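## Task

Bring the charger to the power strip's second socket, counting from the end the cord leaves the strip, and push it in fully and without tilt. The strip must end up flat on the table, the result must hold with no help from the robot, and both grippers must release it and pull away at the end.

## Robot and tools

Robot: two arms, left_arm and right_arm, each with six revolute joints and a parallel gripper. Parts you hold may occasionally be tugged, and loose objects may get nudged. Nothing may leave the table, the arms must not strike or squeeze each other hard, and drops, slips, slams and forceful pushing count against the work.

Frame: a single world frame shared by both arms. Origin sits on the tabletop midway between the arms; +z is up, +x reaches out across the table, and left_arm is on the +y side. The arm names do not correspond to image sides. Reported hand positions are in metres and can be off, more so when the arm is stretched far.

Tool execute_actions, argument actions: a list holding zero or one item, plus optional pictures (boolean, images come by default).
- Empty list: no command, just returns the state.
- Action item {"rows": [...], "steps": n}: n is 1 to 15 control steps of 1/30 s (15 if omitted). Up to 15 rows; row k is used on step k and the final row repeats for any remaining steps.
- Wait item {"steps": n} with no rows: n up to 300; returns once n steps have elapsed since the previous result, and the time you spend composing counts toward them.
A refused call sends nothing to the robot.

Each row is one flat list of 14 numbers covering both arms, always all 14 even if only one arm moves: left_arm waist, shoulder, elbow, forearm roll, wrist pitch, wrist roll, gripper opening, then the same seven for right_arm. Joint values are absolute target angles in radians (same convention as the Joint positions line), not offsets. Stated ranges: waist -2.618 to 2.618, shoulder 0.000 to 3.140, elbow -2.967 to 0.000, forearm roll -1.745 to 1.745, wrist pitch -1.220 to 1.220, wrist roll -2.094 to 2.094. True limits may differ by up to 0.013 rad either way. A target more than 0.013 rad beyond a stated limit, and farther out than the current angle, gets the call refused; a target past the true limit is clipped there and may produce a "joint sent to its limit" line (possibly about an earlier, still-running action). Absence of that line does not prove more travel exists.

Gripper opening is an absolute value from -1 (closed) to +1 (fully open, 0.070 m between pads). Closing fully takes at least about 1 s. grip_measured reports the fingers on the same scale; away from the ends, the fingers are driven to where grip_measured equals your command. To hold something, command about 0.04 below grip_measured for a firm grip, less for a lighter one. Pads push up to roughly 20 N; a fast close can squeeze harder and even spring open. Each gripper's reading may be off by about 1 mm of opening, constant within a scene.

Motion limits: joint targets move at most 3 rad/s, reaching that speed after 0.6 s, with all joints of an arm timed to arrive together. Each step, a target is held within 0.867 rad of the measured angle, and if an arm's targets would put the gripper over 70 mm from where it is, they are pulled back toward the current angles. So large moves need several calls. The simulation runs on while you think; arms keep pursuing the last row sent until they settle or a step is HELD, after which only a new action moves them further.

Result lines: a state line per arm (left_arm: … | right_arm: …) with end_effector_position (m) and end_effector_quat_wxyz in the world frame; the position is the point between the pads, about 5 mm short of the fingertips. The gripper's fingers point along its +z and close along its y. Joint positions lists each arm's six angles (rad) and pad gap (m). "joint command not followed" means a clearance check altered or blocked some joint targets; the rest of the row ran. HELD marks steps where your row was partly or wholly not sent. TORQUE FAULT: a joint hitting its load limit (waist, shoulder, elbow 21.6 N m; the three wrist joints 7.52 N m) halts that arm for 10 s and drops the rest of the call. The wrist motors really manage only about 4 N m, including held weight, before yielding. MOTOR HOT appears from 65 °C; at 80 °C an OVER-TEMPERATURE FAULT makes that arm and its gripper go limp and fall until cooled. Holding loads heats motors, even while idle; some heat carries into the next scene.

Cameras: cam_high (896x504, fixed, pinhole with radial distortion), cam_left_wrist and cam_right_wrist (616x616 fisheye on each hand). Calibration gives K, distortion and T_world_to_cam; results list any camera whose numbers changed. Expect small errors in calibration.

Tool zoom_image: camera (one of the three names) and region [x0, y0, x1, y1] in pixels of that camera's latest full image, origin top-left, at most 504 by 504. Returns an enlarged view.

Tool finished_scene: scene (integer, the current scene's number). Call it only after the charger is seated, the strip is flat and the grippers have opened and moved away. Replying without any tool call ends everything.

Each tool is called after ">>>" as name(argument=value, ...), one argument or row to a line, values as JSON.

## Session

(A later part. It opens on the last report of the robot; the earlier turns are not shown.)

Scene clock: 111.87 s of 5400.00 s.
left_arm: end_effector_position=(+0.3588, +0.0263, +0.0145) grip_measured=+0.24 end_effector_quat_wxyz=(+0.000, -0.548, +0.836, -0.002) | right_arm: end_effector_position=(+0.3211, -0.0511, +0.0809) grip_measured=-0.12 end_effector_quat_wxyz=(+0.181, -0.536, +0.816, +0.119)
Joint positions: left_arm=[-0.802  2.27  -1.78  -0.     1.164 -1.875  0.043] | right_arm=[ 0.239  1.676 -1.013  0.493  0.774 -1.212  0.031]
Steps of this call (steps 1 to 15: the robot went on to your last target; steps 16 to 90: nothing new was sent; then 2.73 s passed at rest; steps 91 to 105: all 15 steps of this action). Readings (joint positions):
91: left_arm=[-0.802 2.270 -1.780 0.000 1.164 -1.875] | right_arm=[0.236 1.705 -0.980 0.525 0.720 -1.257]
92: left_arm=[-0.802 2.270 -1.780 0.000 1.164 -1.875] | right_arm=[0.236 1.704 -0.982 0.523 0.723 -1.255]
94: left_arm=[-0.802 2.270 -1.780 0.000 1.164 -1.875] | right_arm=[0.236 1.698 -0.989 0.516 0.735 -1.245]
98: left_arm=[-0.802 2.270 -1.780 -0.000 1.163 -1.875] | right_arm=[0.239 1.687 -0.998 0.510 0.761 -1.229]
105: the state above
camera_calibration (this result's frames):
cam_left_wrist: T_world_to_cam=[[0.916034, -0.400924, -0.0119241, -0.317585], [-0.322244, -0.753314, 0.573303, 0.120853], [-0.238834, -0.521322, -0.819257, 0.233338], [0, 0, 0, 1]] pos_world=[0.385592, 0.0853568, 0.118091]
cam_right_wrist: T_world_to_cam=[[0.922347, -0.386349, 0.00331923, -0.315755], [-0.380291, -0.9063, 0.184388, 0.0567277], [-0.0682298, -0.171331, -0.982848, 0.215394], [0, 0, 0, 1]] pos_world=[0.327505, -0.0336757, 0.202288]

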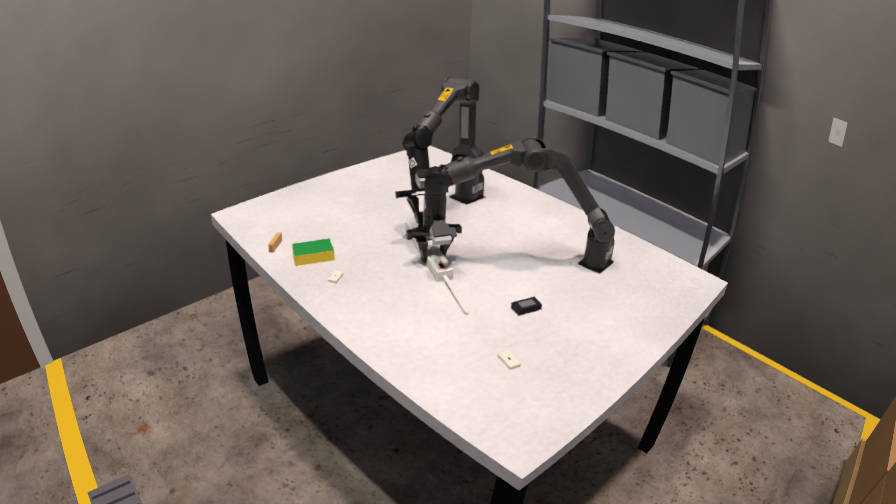

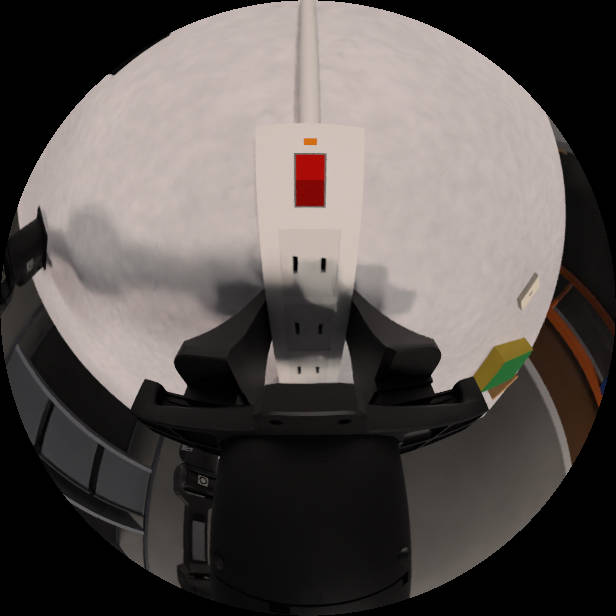

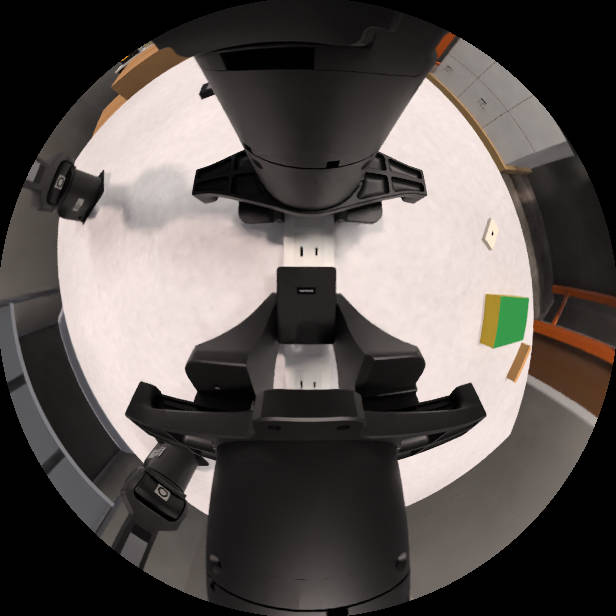

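>>> execute_actions(
  actions=[
    {"rows":[[-0.802,2.266,-1.78,0,1.169,-1.875,0.9,0.236,1.677,-1.012,0.492,0.772,-1.213,-0.2]],"steps":10},
  ],
  pictures=false,
)

>>> execute_actions(
  actions=[
    {"rows":[[-0.634,2.207,-1.674,0,1.125,-1.708,0.9,0.236,1.677,-1.012,0.492,0.772,-1.213,-0.2]],"steps":6},
  ],
  pictures=false,
)

>>> execute_actions(
  actions=[
    {"rows":[[-0.634,2.207,-1.674,0,1.125,-1.708,0.9,0.4111,1.8516,-1.2575,0.4114,0.7704,-0.9746,-0.2]],"steps":15},
  ],
  pictures=false,
)

>>> execute_actions(
  actions=[
    {"steps":12},
  ],
)

Scene clock: 123.27 s of 5400.00 s.
left_arm: end_effector_position=(+0.3569, +0.0279, +0.0132) grip_measured=+0.87 end_effector_quat_wxyz=(-0.001, -0.548, +0.836, +0.003) | right_arm: end_effector_position=(+0.3215, -0.0524, +0.0801) grip_measured=-0.12 end_effector_quat_wxyz=(+0.181, -0.535, +0.816, +0.119)
Joint positions: left_arm=[-0.802  2.272 -1.778 -0.     1.171 -1.874  0.066] | right_arm=[ 0.236  1.677 -1.012  0.492  0.772 -1.213  0.031]
Steps of this call (steps 1 to 15: the robot went on to your last target; steps 16 to 90: nothing new was sent; then 8.07 s passed at rest; steps 91 to 100: all 10 steps of this action). Readings (joint positions):
91: left_arm=[-0.802 2.269 -1.779 -0.000 1.170 -1.875] | right_arm=[0.236 1.677 -1.012 0.492 0.772 -1.213]
92: left_arm=[-0.802 2.270 -1.776 -0.000 1.171 -1.874] | right_arm=[0.236 1.677 -1.012 0.492 0.772 -1.213]
94: left_arm=[-0.802 2.272 -1.774 -0.000 1.173 -1.874] | right_arm=[0.236 1.677 -1.012 0.492 0.772 -1.213]
98: left_arm=[-0.802 2.272 -1.776 -0.000 1.172 -1.874] | right_arm=[0.236 1.677 -1.012 0.492 0.772 -1.213]
100: the state above

Scene clock: 123.47 s of 5400.00 s.
left_arm: end_effector_position=(+0.3741, +0.0589, +0.0158) grip_measured=+0.90 end_effector_quat_wxyz=(-0.000, -0.548, +0.836, +0.000) | right_arm: end_effector_position=(+0.3215, -0.0524, +0.0801) grip_measured=-0.12 end_effector_quat_wxyz=(+0.181, -0.535, +0.816, +0.119)
Joint positions: left_arm=[-0.724  2.241 -1.73  -0.     1.148 -1.796  0.067] | right_arm=[ 0.236  1.677 -1.012  0.492  0.772 -1.213  0.031]
Steps of this call (steps 1 to 6: all 6 steps of this action). Readings (joint positions):
1: left_arm=[-0.802 2.271 -1.778 -0.000 1.171 -1.874] | right_arm=[0.236 1.677 -1.012 0.492 0.772 -1.213]
2: left_arm=[-0.799 2.269 -1.777 -0.000 1.169 -1.871] | right_arm=[0.236 1.677 -1.012 0.492 0.772 -1.213]
4: left_arm=[-0.774 2.259 -1.762 -0.000 1.161 -1.845] | right_arm=[0.236 1.677 -1.012 0.492 0.772 -1.213]
6: the state above

Scene clock: 123.97 s of 5400.00 s.
left_arm: end_effector_position=(+0.3887, +0.0961, +0.0173) grip_measured=+0.90 end_effector_quat_wxyz=(+0.000, -0.548, +0.836, -0.000) | right_arm: end_effector_position=(+0.3536, +0.0195, +0.0801) grip_measured=-0.12 end_effector_quat_wxyz=(+0.181, -0.536, +0.816, +0.119)
Joint positions: left_arm=[-0.635  2.207 -1.674  0.     1.125 -1.708  0.067] | right_arm=[ 0.413  1.853 -1.259  0.411  0.77  -0.974  0.031]
Steps of this call (steps 1 to 15: all 15 steps of this action). Readings (joint positions):
1: left_arm=[-0.692 2.230 -1.711 0.000 1.140 -1.765] | right_arm=[0.236 1.677 -1.012 0.492 0.772 -1.213]
2: left_arm=[-0.665 2.221 -1.695 0.001 1.134 -1.741] | right_arm=[0.238 1.680 -1.014 0.491 0.772 -1.210]
4: left_arm=[-0.634 2.209 -1.677 0.002 1.127 -1.712] | right_arm=[0.256 1.699 -1.039 0.481 0.772 -1.185]
8: left_arm=[-0.634 2.207 -1.673 0.001 1.125 -1.707] | right_arm=[0.341 1.783 -1.161 0.443 0.771 -1.067]
15: the state above

Scene clock: 124.37 s of 5400.00 s.
left_arm: end_effector_position=(+0.3889, +0.0963, +0.0173) grip_measured=+0.90 end_effector_quat_wxyz=(+0.000, -0.549, +0.836, -0.000) | right_arm: end_effector_position=(+0.3535, +0.0187, +0.0801) grip_measured=-0.12 end_effector_quat_wxyz=(+0.181, -0.535, +0.816, +0.119)
Joint positions: left_arm=[-0.634  2.207 -1.674  0.     1.125 -1.708  0.067] | right_arm=[ 0.411  1.852 -1.258  0.411  0.77  -0.975  0.031]
Steps of this call (steps 1 to 12: the robot went on to your last target). Readings (joint positions):
1: left_arm=[-0.635 2.207 -1.674 0.000 1.125 -1.708] | right_arm=[0.413 1.852 -1.259 0.411 0.770 -0.974]
2: left_arm=[-0.635 2.207 -1.674 0.000 1.125 -1.708] | right_arm=[0.412 1.852 -1.259 0.411 0.770 -0.974]
4: left_arm=[-0.635 2.207 -1.674 0.000 1.125 -1.708] | right_arm=[0.412 1.852 -1.258 0.411 0.770 -0.975]
8: left_arm=[-0.634 2.207 -1.674 0.000 1.125 -1.708] | right_arm=[0.411 1.852 -1.258 0.411 0.770 -0.975]
12: the state above
camera_calibration (this result's frames):
cam_left_wrist: T_world_to_cam=[[0.916257, -0.400294, -0.015443, -0.317195], [-0.320215, -0.755033, 0.572178, 0.181081], [-0.240699, -0.519316, -0.819984, 0.279929], [0, 0, 0, 1]] pos_world=[0.415996, 0.155123, 0.121028]
cam_right_wrist: T_world_to_cam=[[0.9214, -0.388602, 0.00331028, -0.318264], [-0.382388, -0.905082, 0.186027, 0.133098], [-0.0692944, -0.172671, -0.982539, 0.229147], [0, 0, 0, 1]] pos_world=[0.360022, 0.0363536, 0.201439]

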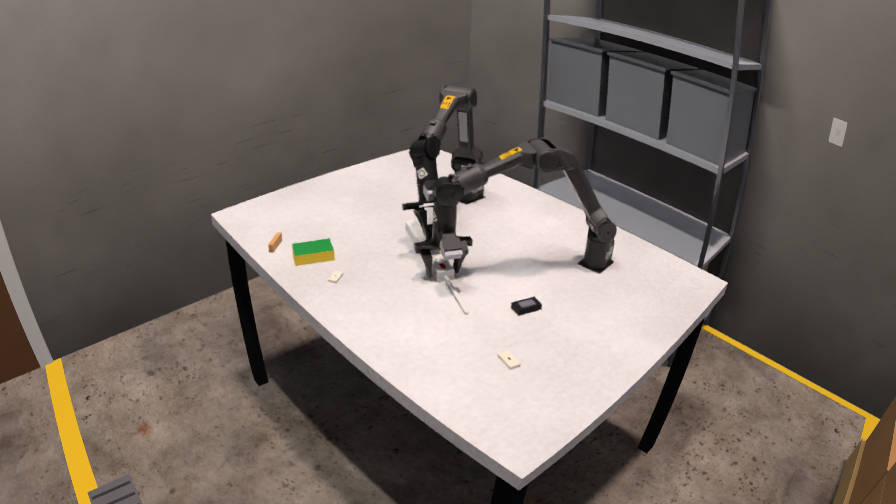

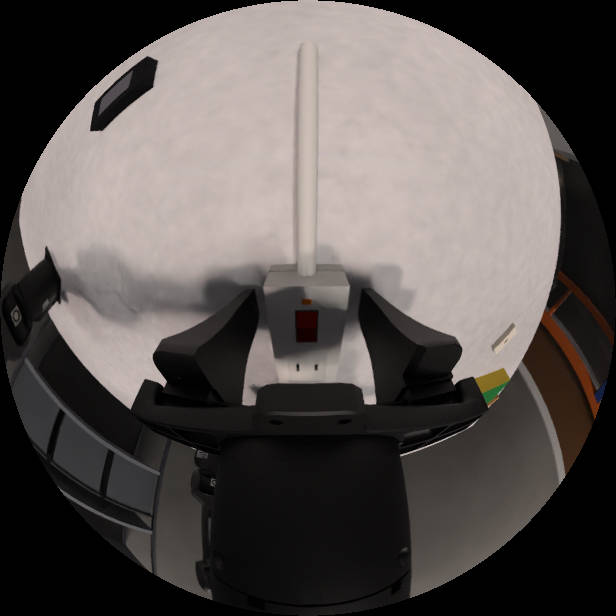

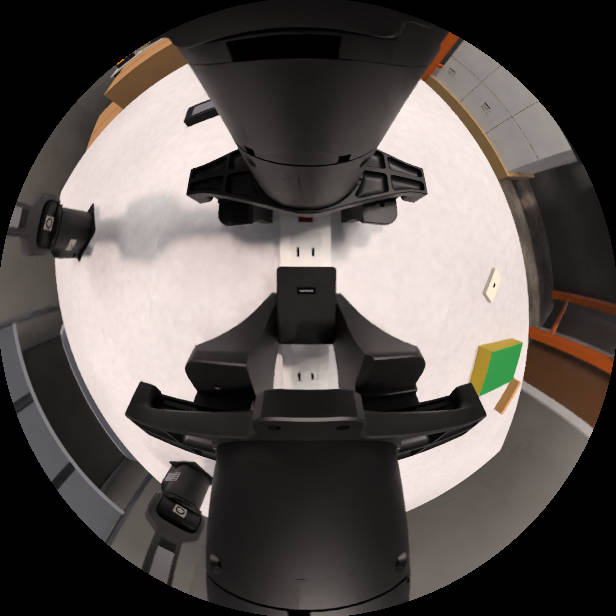

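>>> execute_actions(
  actions=[
    {"rows":[[-0.634,2.207,-1.674,0,1.125,-1.708,0.35,0.4111,1.8516,-1.2575,0.4114,0.7704,-0.9746,-0.2]],"steps":9},
  ],
  pictures=false,
)

>>> execute_actions(
  actions=[
    {"rows":[[-0.634,2.207,-1.674,0,1.125,-1.708,0.32,0.4111,1.8516,-1.2575,0.4114,0.7704,-0.9746,-0.2],[-0.634,2.207,-1.674,0,1.125,-1.708,0.29,0.4111,1.8516,-1.2575,0.4114,0.7704,-0.9746,-0.2],[-0.634,2.207,-1.674,0,1.125,-1.708,0.27,0.4111,1.8516,-1.2575,0.4114,0.7704,-0.9746,-0.2],[-0.634,2.207,-1.674,0,1.125,-1.708,0.25,0.4111,1.8516,-1.2575,0.4114,0.7704,-0.9746,-0.2],[-0.634,2.207,-1.674,0,1.125,-1.708,0.23,0.4111,1.8516,-1.2575,0.4114,0.7704,-0.9746,-0.2],[-0.634,2.207,-1.674,0,1.125,-1.708,0.2,0.4111,1.8516,-1.2575,0.4114,0.7704,-0.9746,-0.2]],"steps":15},
  ],
)

>>> zoom_image(
  camera="cam_right_wrist",
  region=[266, 200, 346, 300],
)

>>> zoom_image(
  camera="cam_right_wrist",
  region=[266, 300, 346, 400],
)

Scene clock: 135.63 s of 5400.00 s.
left_arm: end_effector_position=(+0.3889, +0.0964, +0.0171) grip_measured=+0.35 end_effector_quat_wxyz=(-0.000, -0.549, +0.836, -0.000) | right_arm: end_effector_position=(+0.3535, +0.0187, +0.0801) grip_measured=-0.12 end_effector_quat_wxyz=(+0.181, -0.535, +0.817, +0.119)
Joint positions: left_arm=[-0.634  2.207 -1.674 -0.     1.125 -1.708  0.047] | right_arm=[ 0.411  1.852 -1.257  0.411  0.77  -0.975  0.031]
Steps of this call (steps 1 to 15: the robot went on to your last target; steps 16 to 90: nothing new was sent; then 7.97 s passed at rest; steps 91 to 99: all 9 steps of this action). Readings (joint positions):
91: left_arm=[-0.634 2.207 -1.674 -0.000 1.125 -1.708] | right_arm=[0.411 1.852 -1.257 0.411 0.770 -0.975]
92: left_arm=[-0.634 2.207 -1.674 -0.000 1.125 -1.708] | right_arm=[0.411 1.852 -1.257 0.411 0.770 -0.975]
94: left_arm=[-0.634 2.207 -1.674 -0.000 1.125 -1.708] | right_arm=[0.411 1.852 -1.257 0.411 0.770 -0.975]
98: left_arm=[-0.634 2.207 -1.674 -0.000 1.125 -1.708] | right_arm=[0.411 1.852 -1.257 0.411 0.770 -0.975]
99: the state above

Scene clock: 136.13 s of 5400.00 s.
left_arm: end_effector_position=(+0.3889, +0.0964, +0.0171) grip_measured=+0.24 end_effector_quat_wxyz=(-0.000, -0.549, +0.836, -0.000) | right_arm: end_effector_position=(+0.3535, +0.0187, +0.0801) grip_measured=-0.12 end_effector_quat_wxyz=(+0.181, -0.535, +0.817, +0.119)
Joint positions: left_arm=[-0.634  2.207 -1.674 -0.     1.125 -1.708  0.043] | right_arm=[ 0.411  1.852 -1.257  0.411  0.77  -0.975  0.031]
Steps of this call (steps 1 to 15: all 15 steps of this action). Readings (joint positions):
1: left_arm=[-0.634 2.207 -1.674 -0.000 1.125 -1.708] | right_arm=[0.411 1.852 -1.257 0.411 0.770 -0.975]
2: left_arm=[-0.634 2.207 -1.674 -0.000 1.125 -1.708] | right_arm=[0.411 1.852 -1.257 0.411 0.770 -0.975]
4: left_arm=[-0.634 2.207 -1.674 -0.000 1.125 -1.708] | right_arm=[0.411 1.852 -1.257 0.411 0.770 -0.975]
8: left_arm=[-0.634 2.207 -1.674 -0.000 1.125 -1.708] | right_arm=[0.411 1.852 -1.257 0.411 0.770 -0.975]
15: the state above
camera_calibration (this result's frames):
cam_left_wrist: T_world_to_cam=[[0.916341, -0.400084, -0.0158871, -0.317222], [-0.319811, -0.755206, 0.572176, 0.181131], [-0.240916, -0.519227, -0.819977, 0.279851], [0, 0, 0, 1]] pos_world=[0.416032, 0.155182, 0.120793]
cam_right_wrist: T_world_to_cam=[[0.921362, -0.388692, 0.0032448, -0.318257], [-0.38246, -0.905037, 0.186095, 0.13307], [-0.0693969, -0.172702, -0.982526, 0.229154], [0, 0, 0, 1]] pos_world=[0.360027, 0.0363043, 0.201419]

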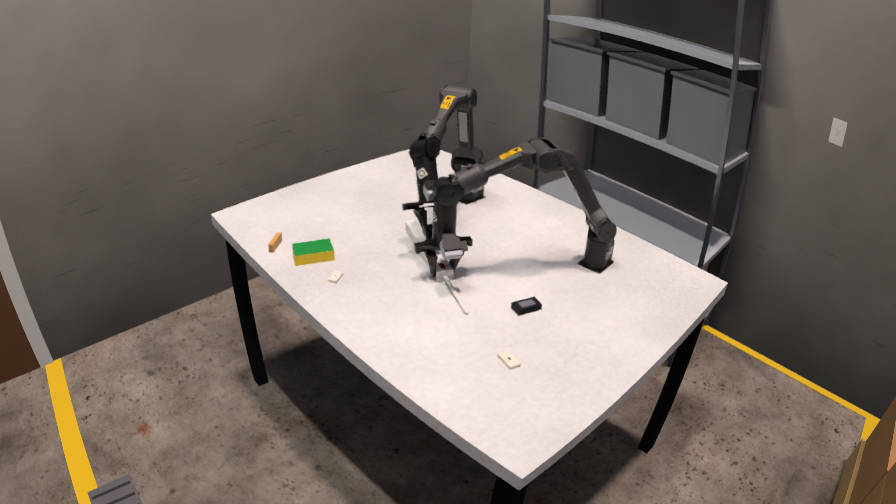

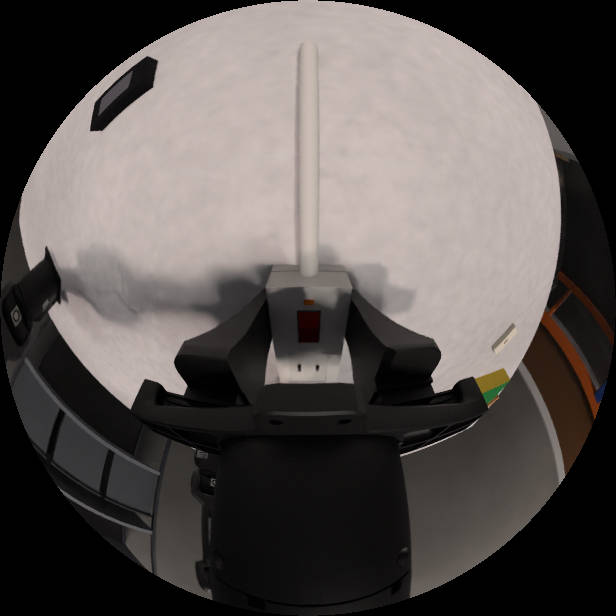

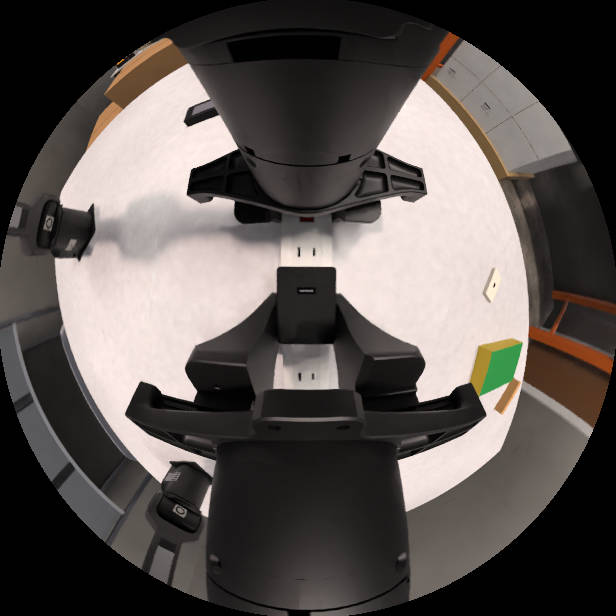

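Region (266, 200, 346, 300) of cam_right_wrist's 616x616 image, scaled by 5.040, with more detail than that image has; it fills the left 403 columns of this view, and the rest is white.

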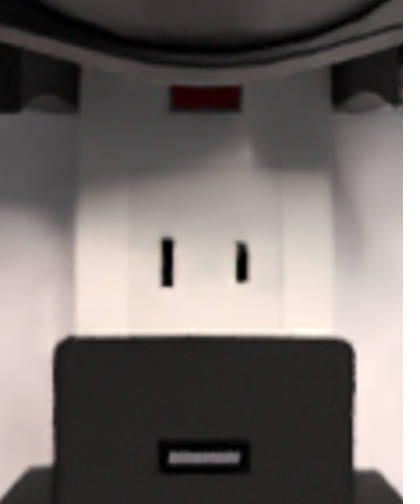

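Region (266, 300, 346, 400) of cam_right_wrist's 616x616 image, scaled by 5.040, with more detail than that image has; it fills the left 403 columns of this view, and the rest is white.

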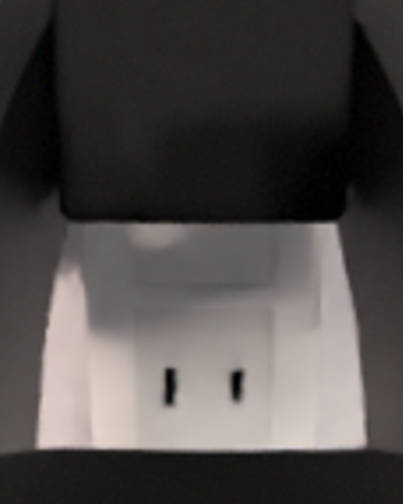

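>>> execute_actions(
  actions=[
    {"rows":[[-0.634,2.207,-1.674,0,1.125,-1.708,0.2,0.4074,1.8539,-1.2397,0.4213,0.7531,-0.9907,-0.2]],"steps":15},
  ],
)

>>> zoom_image(
  camera="cam_right_wrist",
  region=[266, 200, 346, 300],
)

Scene clock: 143.10 s of 5400.00 s.
left_arm: end_effector_position=(+0.3889, +0.0964, +0.0171) grip_measured=+0.24 end_effector_quat_wxyz=(-0.000, -0.549, +0.836, -0.000) | right_arm: end_effector_position=(+0.3527, +0.0168, +0.0752) grip_measured=-0.12 end_effector_quat_wxyz=(+0.181, -0.535, +0.817, +0.119)
Joint positions: left_arm=[-0.634  2.207 -1.674 -0.     1.125 -1.708  0.043] | right_arm=[ 0.407  1.854 -1.239  0.422  0.753 -0.991  0.031]
Steps of this call (steps 1 to 15: the robot went on to your last target; steps 16 to 90: nothing new was sent; then 3.47 s passed at rest; steps 91 to 105: all 15 steps of this action). Readings (joint positions):
91: left_arm=[-0.634 2.207 -1.674 -0.000 1.125 -1.708] | right_arm=[0.411 1.852 -1.257 0.411 0.770 -0.975]
92: left_arm=[-0.634 2.207 -1.674 -0.000 1.125 -1.708] | right_arm=[0.410 1.852 -1.254 0.414 0.767 -0.978]
94: left_arm=[-0.634 2.207 -1.674 -0.000 1.125 -1.708] | right_arm=[0.407 1.853 -1.238 0.422 0.753 -0.992]
98: left_arm=[-0.634 2.207 -1.674 -0.000 1.125 -1.708] | right_arm=[0.407 1.854 -1.237 0.422 0.753 -0.992]
105: the state above
camera_calibration (this result's frames):
cam_left_wrist: T_world_to_cam=[[0.916341, -0.400084, -0.0158871, -0.317222], [-0.319811, -0.755206, 0.572176, 0.181131], [-0.240916, -0.519227, -0.819977, 0.279851], [0, 0, 0, 1]] pos_world=[0.416032, 0.155182, 0.120793]
cam_right_wrist: T_world_to_cam=[[0.921167, -0.389156, 0.00304611, -0.318115], [-0.382894, -0.904887, 0.185936, 0.13208], [-0.0696017, -0.172444, -0.982557, 0.224023], [0, 0, 0, 1]] pos_world=[0.359202, 0.0343525, 0.196526]

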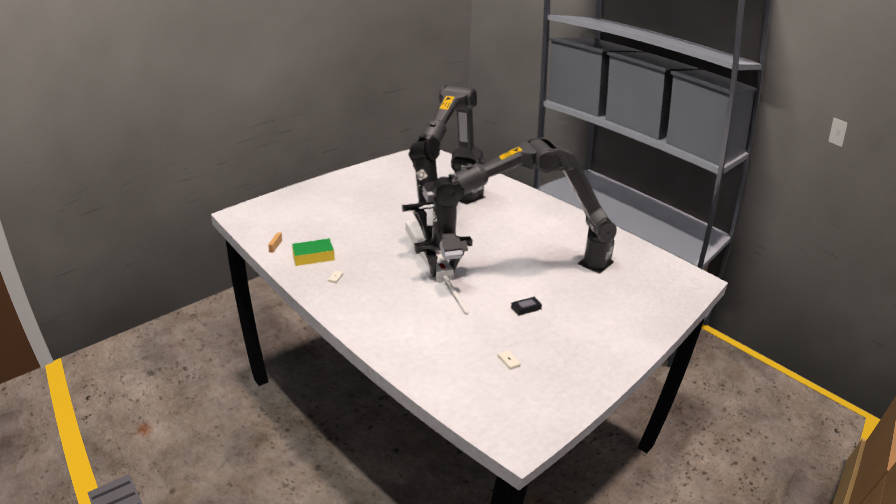

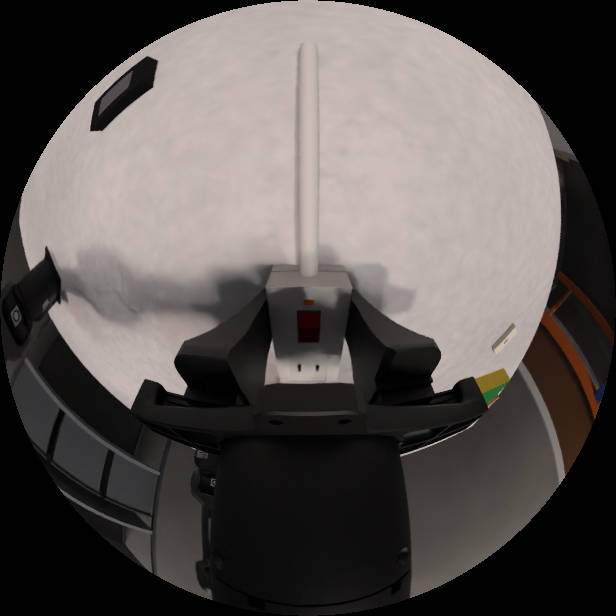

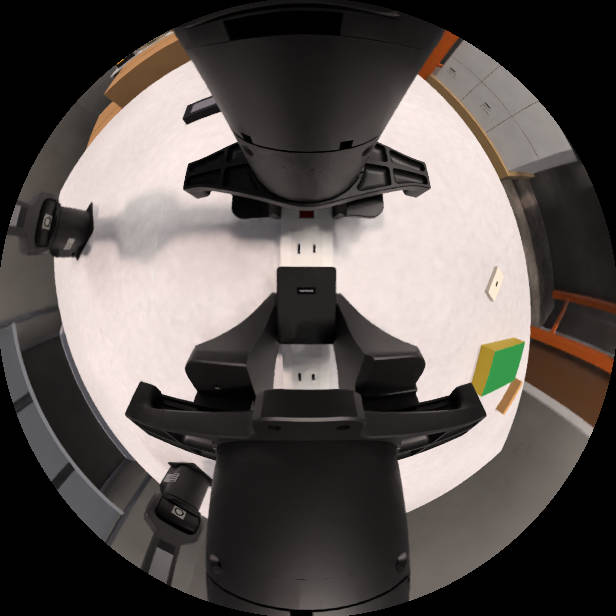

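Region (266, 200, 346, 300) of cam_right_wrist's 616x616 image, scaled by 5.040, with more detail than that image has; it fills the left 403 columns of this view, and the rest is white.

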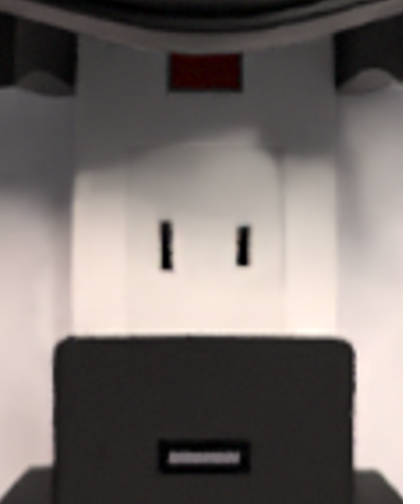

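>>> execute_actions(
  actions=[
    {"rows":[[-0.634,2.207,-1.674,0,1.125,-1.708,0.2,0.4074,1.8555,-1.2377,0.4231,0.7498,-0.993,-0.2],[-0.634,2.207,-1.674,0,1.125,-1.708,0.2,0.4074,1.8572,-1.2357,0.4248,0.7465,-0.9954,-0.2],[-0.634,2.207,-1.674,0,1.125,-1.708,0.2,0.4074,1.8588,-1.2337,0.4266,0.7433,-0.9977,-0.2],[-0.634,2.207,-1.674,0,1.125,-1.708,0.2,0.4074,1.8604,-1.2317,0.4283,0.74,-1.0,-0.2],[-0.634,2.207,-1.674,0,1.125,-1.708,0.2,0.4074,1.862,-1.2297,0.4301,0.7367,-1.0023,-0.2],[-0.634,2.207,-1.674,0,1.125,-1.708,0.2,0.4074,1.8637,-1.2277,0.4319,0.7334,-1.0047,-0.2],[-0.634,2.207,-1.674,0,1.125,-1.708,0.2,0.4074,1.8653,-1.2257,0.4336,0.7302,-1.007,-0.2],[-0.634,2.207,-1.674,0,1.125,-1.708,0.2,0.4074,1.8669,-1.2237,0.4354,0.7269,-1.0093,-0.2]],"steps":15},
  ],
)

>>> zoom_image(
  camera="cam_right_wrist",
  region=[266, 200, 346, 300],
)

Scene clock: 149.17 s of 5400.00 s.
left_arm: end_effector_position=(+0.3889, +0.0964, +0.0171) grip_measured=+0.24 end_effector_quat_wxyz=(-0.000, -0.549, +0.836, +0.000) | right_arm: end_effector_position=(+0.3537, +0.0178, +0.0700) grip_measured=-0.12 end_effector_quat_wxyz=(+0.184, -0.535, +0.816, +0.119)
Joint positions: left_arm=[-0.634  2.207 -1.674 -0.     1.125 -1.708  0.043] | right_arm=[ 0.407  1.862 -1.227  0.437  0.728 -1.01   0.031]
Steps of this call (steps 1 to 15: the robot went on to your last target; steps 16 to 90: nothing new was sent; then 2.57 s passed at rest; steps 91 to 105: all 15 steps of this action). Readings (joint positions):
91: left_arm=[-0.634 2.207 -1.674 -0.000 1.125 -1.708] | right_arm=[0.407 1.854 -1.240 0.421 0.753 -0.991]
92: left_arm=[-0.634 2.207 -1.674 -0.000 1.125 -1.708] | right_arm=[0.407 1.855 -1.239 0.422 0.751 -0.992]
94: left_arm=[-0.634 2.207 -1.674 -0.000 1.125 -1.708] | right_arm=[0.407 1.859 -1.236 0.426 0.743 -0.997]
98: left_arm=[-0.634 2.207 -1.674 -0.000 1.125 -1.708] | right_arm=[0.407 1.862 -1.229 0.435 0.731 -1.007]
105: the state above
camera_calibration (this result's frames):
cam_left_wrist: T_world_to_cam=[[0.916338, -0.400089, -0.0159066, -0.317216], [-0.319809, -0.755217, 0.572163, 0.181134], [-0.240929, -0.519208, -0.819986, 0.279856], [0, 0, 0, 1]] pos_world=[0.416031, 0.155184, 0.120794]
cam_right_wrist: T_world_to_cam=[[0.921246, -0.388927, 0.00648744, -0.318921], [-0.383697, -0.905867, 0.179394, 0.13518], [-0.0638944, -0.167755, -0.983756, 0.217167], [0, 0, 0, 1]] pos_world=[0.359548, 0.0348493, 0.191458]

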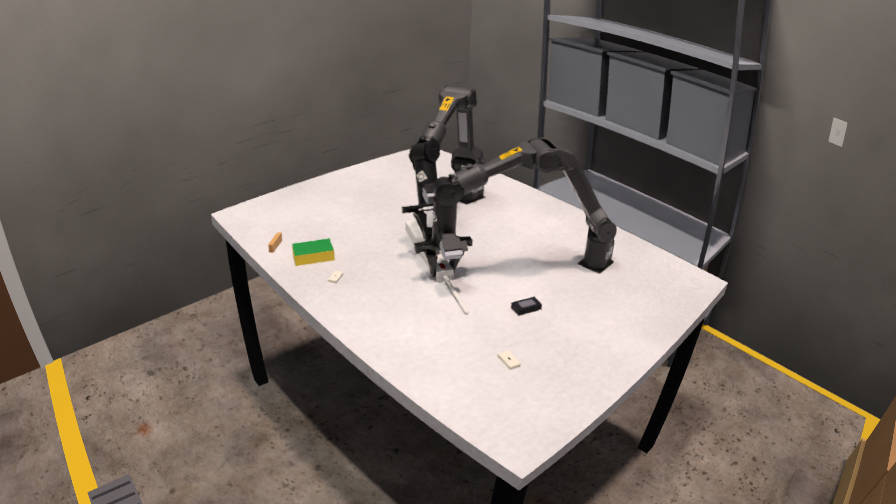

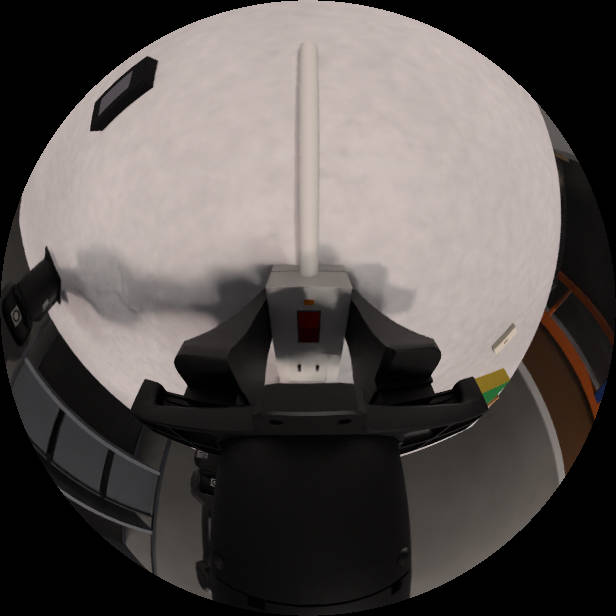

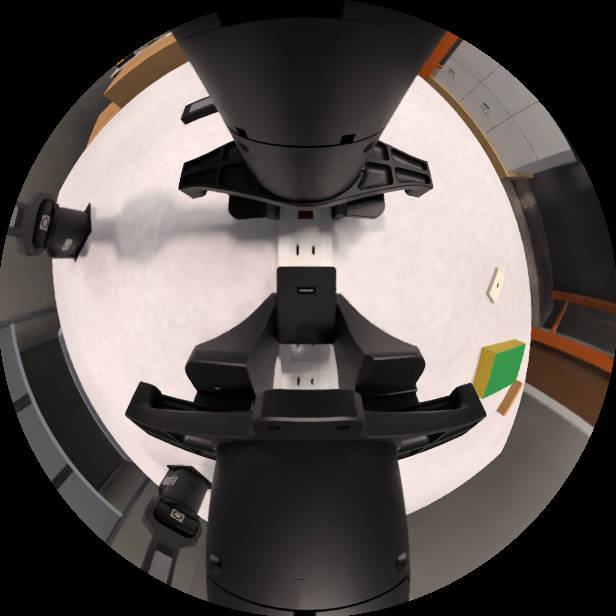

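Region (266, 200, 346, 300) of cam_right_wrist's 616x616 image, scaled by 5.040, with more detail than that image has; it fills the left 403 columns of this view, and the rest is white.

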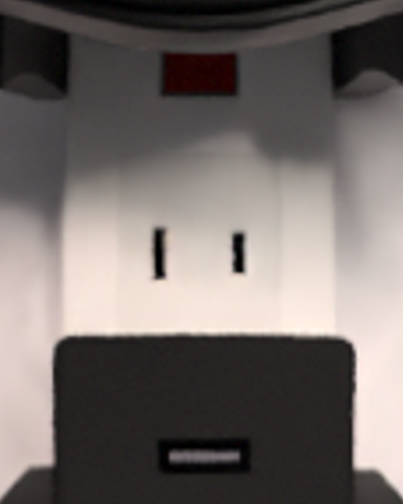

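>>> execute_actions(
  actions=[
    {"rows":[[-0.634,2.207,-1.674,0,1.125,-1.708,0.2,0.4074,1.8572,-1.2357,0.4248,0.7465,-0.9954,-0.2]],"steps":15},
  ],
  pictures=false,
)

>>> execute_actions(
  actions=[
    {"steps":20},
  ],
)

>>> zoom_image(
  camera="cam_right_wrist",
  region=[266, 200, 346, 300],
)

>>> zoom_image(
  camera="cam_right_wrist",
  region=[266, 300, 346, 400],
)

Scene clock: 154.03 s of 5400.00 s.
left_arm: end_effector_position=(+0.3887, +0.0965, +0.0171) grip_measured=+0.24 end_effector_quat_wxyz=(-0.000, -0.549, +0.836, +0.000) | right_arm: end_effector_position=(+0.3509, +0.0158, +0.0697) grip_measured=-0.12 end_effector_quat_wxyz=(+0.175, -0.536, +0.817, +0.119)
Joint positions: left_arm=[-0.634  2.207 -1.674 -0.     1.126 -1.708  0.043] | right_arm=[ 0.407  1.862 -1.231  0.423  0.749 -0.995  0.031]
Steps of this call (steps 1 to 15: the robot went on to your last target; steps 16 to 90: nothing new was sent; then 1.37 s passed at rest; steps 91 to 105: all 15 steps of this action). Readings (joint positions):
91: left_arm=[-0.634 2.207 -1.674 -0.000 1.125 -1.708] | right_arm=[0.407 1.863 -1.224 0.435 0.727 -1.009]
92: left_arm=[-0.634 2.207 -1.674 -0.000 1.125 -1.708] | right_arm=[0.407 1.862 -1.224 0.433 0.730 -1.007]
94: left_arm=[-0.634 2.207 -1.674 -0.000 1.125 -1.708] | right_arm=[0.407 1.862 -1.228 0.420 0.742 -0.995]
98: left_arm=[-0.634 2.207 -1.674 -0.000 1.125 -1.708] | right_arm=[0.407 1.862 -1.230 0.420 0.744 -0.994]
105: the state above

Scene clock: 154.70 s of 5400.00 s.
left_arm: end_effector_position=(+0.3889, +0.0964, +0.0171) grip_measured=+0.24 end_effector_quat_wxyz=(+0.000, -0.549, +0.836, +0.000) | right_arm: end_effector_position=(+0.3525, +0.0172, +0.0731) grip_measured=-0.12 end_effector_quat_wxyz=(+0.181, -0.535, +0.816, +0.119)
Joint positions: left_arm=[-0.634  2.207 -1.674  0.     1.125 -1.708  0.043] | right_arm=[ 0.408  1.857 -1.235  0.425  0.747 -0.995  0.031]
Steps of this call (steps 1 to 15: the robot went on to your last target; steps 16 to 20: nothing new was sent). Readings (joint positions):
1: left_arm=[-0.634 2.207 -1.674 -0.000 1.126 -1.708] | right_arm=[0.407 1.862 -1.231 0.423 0.749 -0.995]
2: left_arm=[-0.634 2.207 -1.674 -0.000 1.126 -1.708] | right_arm=[0.407 1.862 -1.231 0.423 0.749 -0.995]
4: left_arm=[-0.634 2.207 -1.674 -0.000 1.126 -1.708] | right_arm=[0.407 1.861 -1.231 0.424 0.749 -0.995]
8: left_arm=[-0.634 2.207 -1.674 0.000 1.126 -1.708] | right_arm=[0.408 1.860 -1.232 0.425 0.751 -0.995]
20: the state above
All arms were judged still, so your last target was given up. Only a new action makes them travel on or press farther. Fingers that are still opening or closing keep moving.
camera_calibration (this result's frames):
cam_left_wrist: T_world_to_cam=[[0.916286, -0.400203, -0.0160678, -0.317143], [-0.319865, -0.755313, 0.572004, 0.181186], [-0.241054, -0.518979, -0.820094, 0.279897], [0, 0, 0, 1]] pos_world=[0.416019, 0.155191, 0.120806]
cam_right_wrist: T_world_to_cam=[[0.921431, -0.388536, 0.00236008, -0.317881], [-0.382177, -0.905223, 0.185776, 0.132559], [-0.0700442, -0.172082, -0.982589, 0.222187], [0, 0, 0, 1]] pos_world=[0.359129, 0.0347211, 0.194442]

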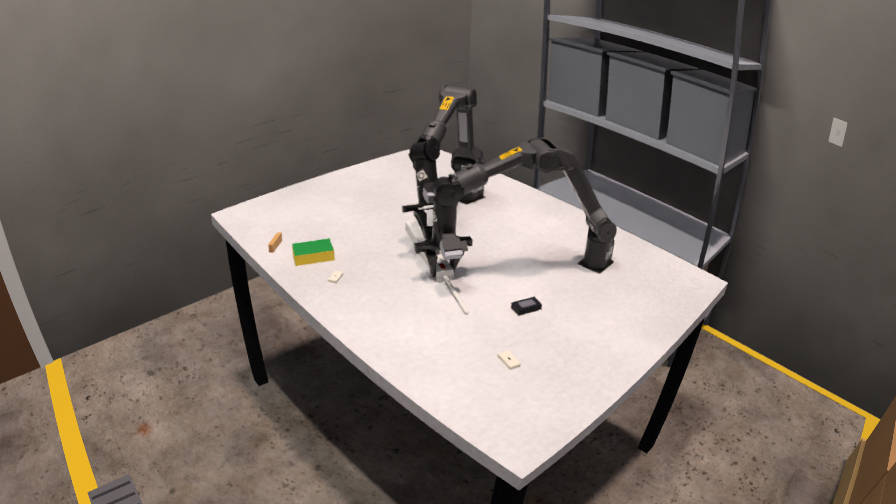

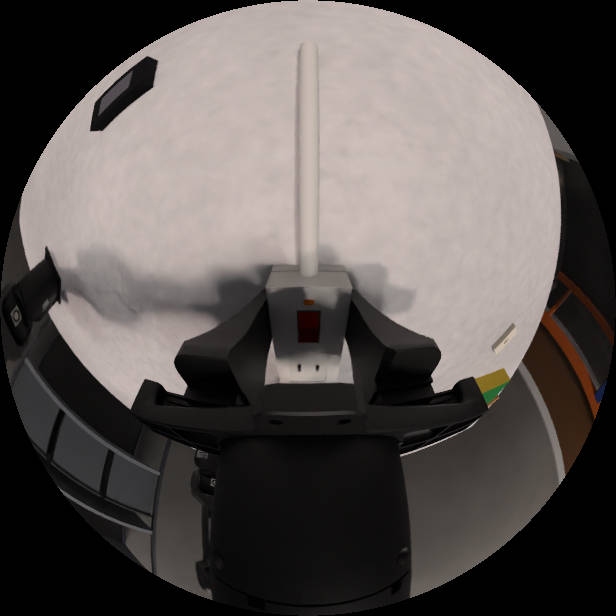

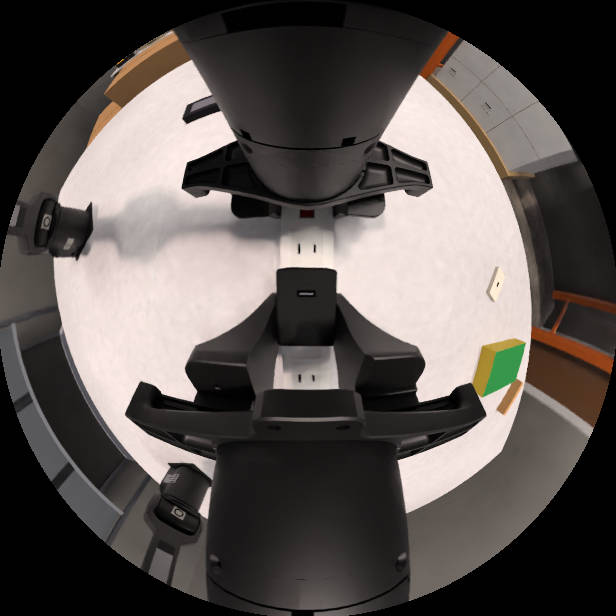

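Region (266, 200, 346, 300) of cam_right_wrist's 616x616 image, scaled by 5.040, with more detail than that image has; it fills the left 403 columns of this view, and the rest is white.

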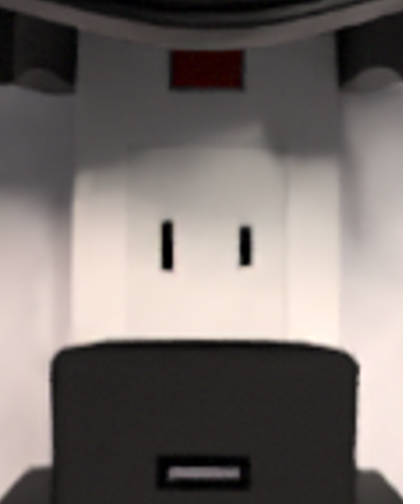

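Region (266, 300, 346, 400) of cam_right_wrist's 616x616 image, scaled by 5.040, with more detail than that image has; it fills the left 403 columns of this view, and the rest is white.

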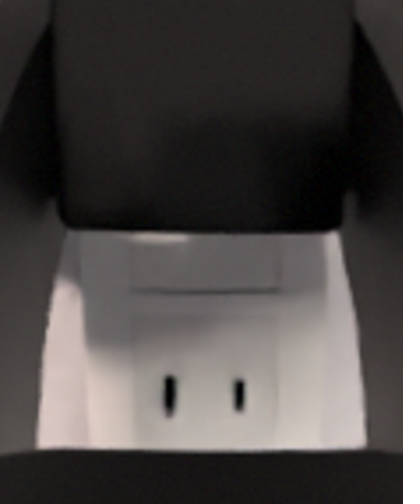

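>>> execute_actions(
  actions=[
    {"rows":[[-0.634,2.207,-1.674,0,1.125,-1.708,0.2,0.4018,1.85,-1.2255,0.4275,0.7465,-1.0035,-0.2]],"steps":15},
  ],
  pictures=false,
)

>>> execute_actions(
  actions=[
    {"rows":[[-0.634,2.207,-1.674,0,1.125,-1.708,0.2,0.4018,1.8516,-1.2235,0.4293,0.7432,-1.0058,-0.2],[-0.634,2.207,-1.674,0,1.125,-1.708,0.2,0.4018,1.8516,-1.2235,0.4293,0.7432,-1.0058,-0.2],[-0.634,2.207,-1.674,0,1.125,-1.708,0.2,0.4018,1.8516,-1.2235,0.4293,0.7432,-1.0058,-0.2],[-0.634,2.207,-1.674,0,1.125,-1.708,0.2,0.4018,1.8533,-1.2215,0.431,0.7399,-1.0082,-0.2]],"steps":15},
  ],
)

>>> zoom_image(
  camera="cam_right_wrist",
  region=[266, 200, 346, 300],
)

Scene clock: 175.20 s of 5400.00 s.
left_arm: end_effector_position=(+0.3889, +0.0963, +0.0171) grip_measured=+0.24 end_effector_quat_wxyz=(+0.000, -0.549, +0.836, -0.000) | right_arm: end_effector_position=(+0.3518, +0.0140, +0.0735) grip_measured=-0.12 end_effector_quat_wxyz=(+0.181, -0.535, +0.817, +0.119)
Joint positions: left_arm=[-0.634  2.207 -1.674  0.     1.125 -1.708  0.043] | right_arm=[ 0.401  1.85  -1.226  0.427  0.746 -1.004  0.031]
Steps of this call (steps 1 to 90: nothing new was sent; then 17.00 s passed at rest; steps 91 to 105: all 15 steps of this action). Readings (joint positions):
91: left_arm=[-0.634 2.207 -1.674 0.000 1.125 -1.708] | right_arm=[0.407 1.857 -1.236 0.425 0.746 -0.996]
92: left_arm=[-0.634 2.207 -1.674 0.000 1.125 -1.708] | right_arm=[0.405 1.854 -1.233 0.425 0.746 -0.999]
94: left_arm=[-0.634 2.207 -1.674 0.000 1.125 -1.708] | right_arm=[0.401 1.849 -1.227 0.426 0.746 -1.005]
98: left_arm=[-0.634 2.207 -1.674 0.000 1.125 -1.708] | right_arm=[0.401 1.849 -1.227 0.427 0.746 -1.005]
105: the state above

Scene clock: 175.70 s of 5400.00 s.
left_arm: end_effector_position=(+0.3889, +0.0963, +0.0171) grip_measured=+0.24 end_effector_quat_wxyz=(-0.000, -0.549, +0.836, -0.000) | right_arm: end_effector_position=(+0.3514, +0.0142, +0.0710) grip_measured=-0.12 end_effector_quat_wxyz=(+0.180, -0.535, +0.817, +0.119)
Joint positions: left_arm=[-0.634  2.207 -1.674 -0.     1.125 -1.708  0.043] | right_arm=[ 0.402  1.854 -1.221  0.431  0.74  -1.008  0.031]
Steps of this call (steps 1 to 15: all 15 steps of this action). Readings (joint positions):
1: left_arm=[-0.634 2.207 -1.674 0.000 1.125 -1.708] | right_arm=[0.401 1.850 -1.226 0.428 0.746 -1.004]
2: left_arm=[-0.634 2.207 -1.674 0.000 1.125 -1.708] | right_arm=[0.401 1.851 -1.224 0.429 0.744 -1.005]
4: left_arm=[-0.634 2.207 -1.674 -0.000 1.125 -1.708] | right_arm=[0.401 1.852 -1.223 0.430 0.743 -1.005]
8: left_arm=[-0.634 2.207 -1.674 -0.000 1.125 -1.708] | right_arm=[0.401 1.854 -1.221 0.431 0.740 -1.008]
15: the state above
camera_calibration (this result's frames):
cam_left_wrist: T_world_to_cam=[[0.916337, -0.400094, -0.0158348, -0.317225], [-0.319844, -0.755184, 0.572186, 0.181129], [-0.240887, -0.519251, -0.819971, 0.279846], [0, 0, 0, 1]] pos_world=[0.41603, 0.155176, 0.120803]
cam_right_wrist: T_world_to_cam=[[0.921392, -0.388628, 0.00230934, -0.317992], [-0.382199, -0.905041, 0.186614, 0.129762], [-0.0704335, -0.172828, -0.982431, 0.219725], [0, 0, 0, 1]] pos_world=[0.358066, 0.0318337, 0.192383]

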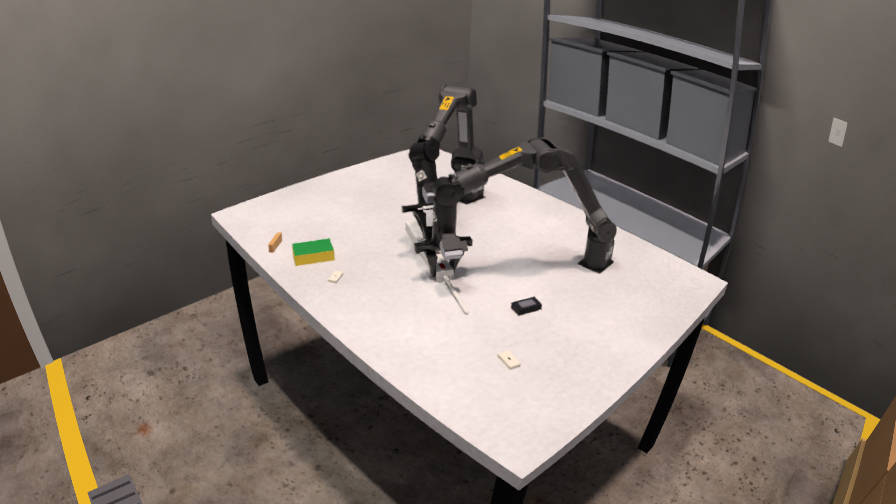

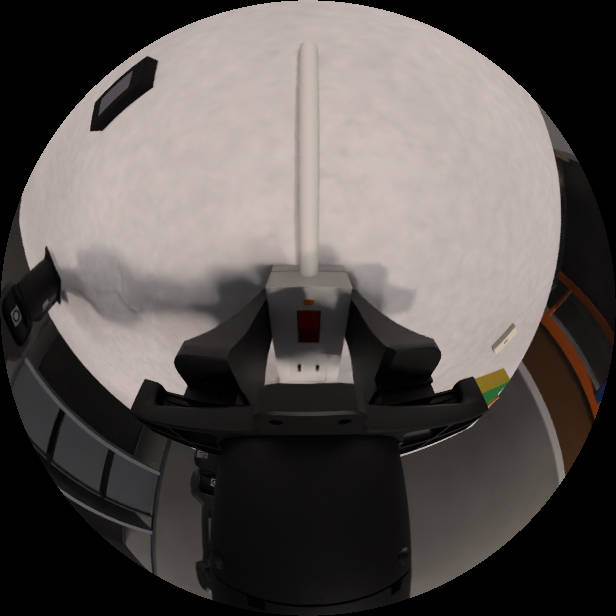

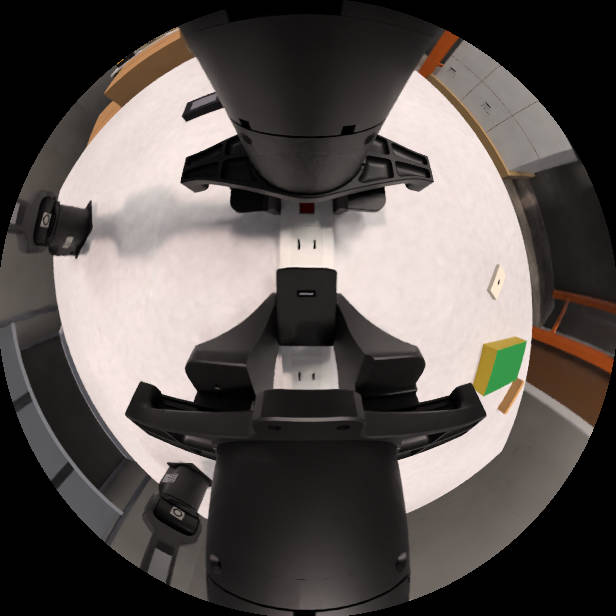

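Region (266, 200, 346, 300) of cam_right_wrist's 616x616 image, scaled by 5.040, with more detail than that image has; it fills the left 403 columns of this view, and the rest is white.

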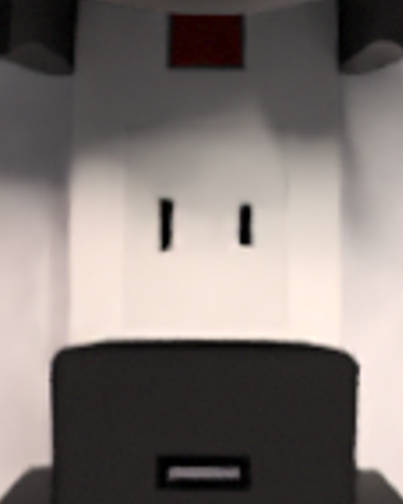

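>>> execute_actions(
  actions=[
    {"rows":[[-0.634,2.207,-1.674,0,1.125,-1.708,0.2,0.4018,1.8545,-1.2215,0.431,0.7399,-1.0082,-0.2],[-0.634,2.207,-1.674,0,1.125,-1.708,0.2,0.4018,1.8557,-1.2215,0.431,0.7396,-1.0082,-0.2],[-0.634,2.207,-1.674,0,1.125,-1.708,0.2,0.4018,1.8557,-1.2215,0.431,0.7396,-1.0082,-0.2],[-0.634,2.207,-1.674,0,1.125,-1.708,0.2,0.4018,1.8569,-1.2215,0.431,0.7392,-1.0082,-0.2],[-0.634,2.207,-1.674,0,1.125,-1.708,0.2,0.4018,1.8569,-1.2215,0.431,0.7392,-1.0082,-0.2],[-0.634,2.207,-1.674,0,1.125,-1.708,0.2,0.4018,1.8581,-1.2215,0.431,0.7389,-1.0082,-0.2],[-0.634,2.207,-1.674,0,1.125,-1.708,0.2,0.4018,1.8581,-1.2215,0.431,0.7389,-1.0082,-0.2],[-0.634,2.207,-1.674,0,1.125,-1.708,0.2,0.4018,1.8593,-1.2215,0.431,0.7386,-1.0082,-0.2],[-0.634,2.207,-1.674,0,1.125,-1.708,0.2,0.4018,1.8593,-1.2215,0.431,0.7386,-1.0082,-0.2],[-0.634,2.207,-1.674,0,1.125,-1.708,0.2,0.4018,1.8608,-1.2215,0.431,0.7383,-1.0082,-0.2]],"steps":15},
  ],
  pictures=false,
)

Scene clock: 182.40 s of 5400.00 s.
left_arm: end_effector_position=(+0.3889, +0.0964, +0.0171) grip_measured=+0.24 end_effector_quat_wxyz=(-0.000, -0.549, +0.836, -0.000) | right_arm: end_effector_position=(+0.3516, +0.0142, +0.0683) grip_measured=-0.12 end_effector_quat_wxyz=(+0.178, -0.535, +0.817, +0.119)
Joint positions: left_arm=[-0.634  2.207 -1.674 -0.     1.125 -1.708  0.043] | right_arm=[ 0.402  1.861 -1.222  0.431  0.738 -1.008  0.031]
Steps of this call (steps 1 to 15: the robot went on to your last target; steps 16 to 90: nothing new was sent; then 3.20 s passed at rest; steps 91 to 105: all 15 steps of this action). Readings (joint positions):
91: left_arm=[-0.634 2.207 -1.674 -0.000 1.125 -1.708] | right_arm=[0.402 1.853 -1.222 0.431 0.740 -1.008]
92: left_arm=[-0.634 2.207 -1.674 -0.000 1.125 -1.708] | right_arm=[0.402 1.854 -1.222 0.431 0.740 -1.008]
94: left_arm=[-0.634 2.207 -1.674 -0.000 1.125 -1.708] | right_arm=[0.402 1.855 -1.222 0.431 0.740 -1.008]
98: left_arm=[-0.634 2.207 -1.674 -0.000 1.125 -1.708] | right_arm=[0.402 1.858 -1.222 0.431 0.740 -1.008]
105: the state above


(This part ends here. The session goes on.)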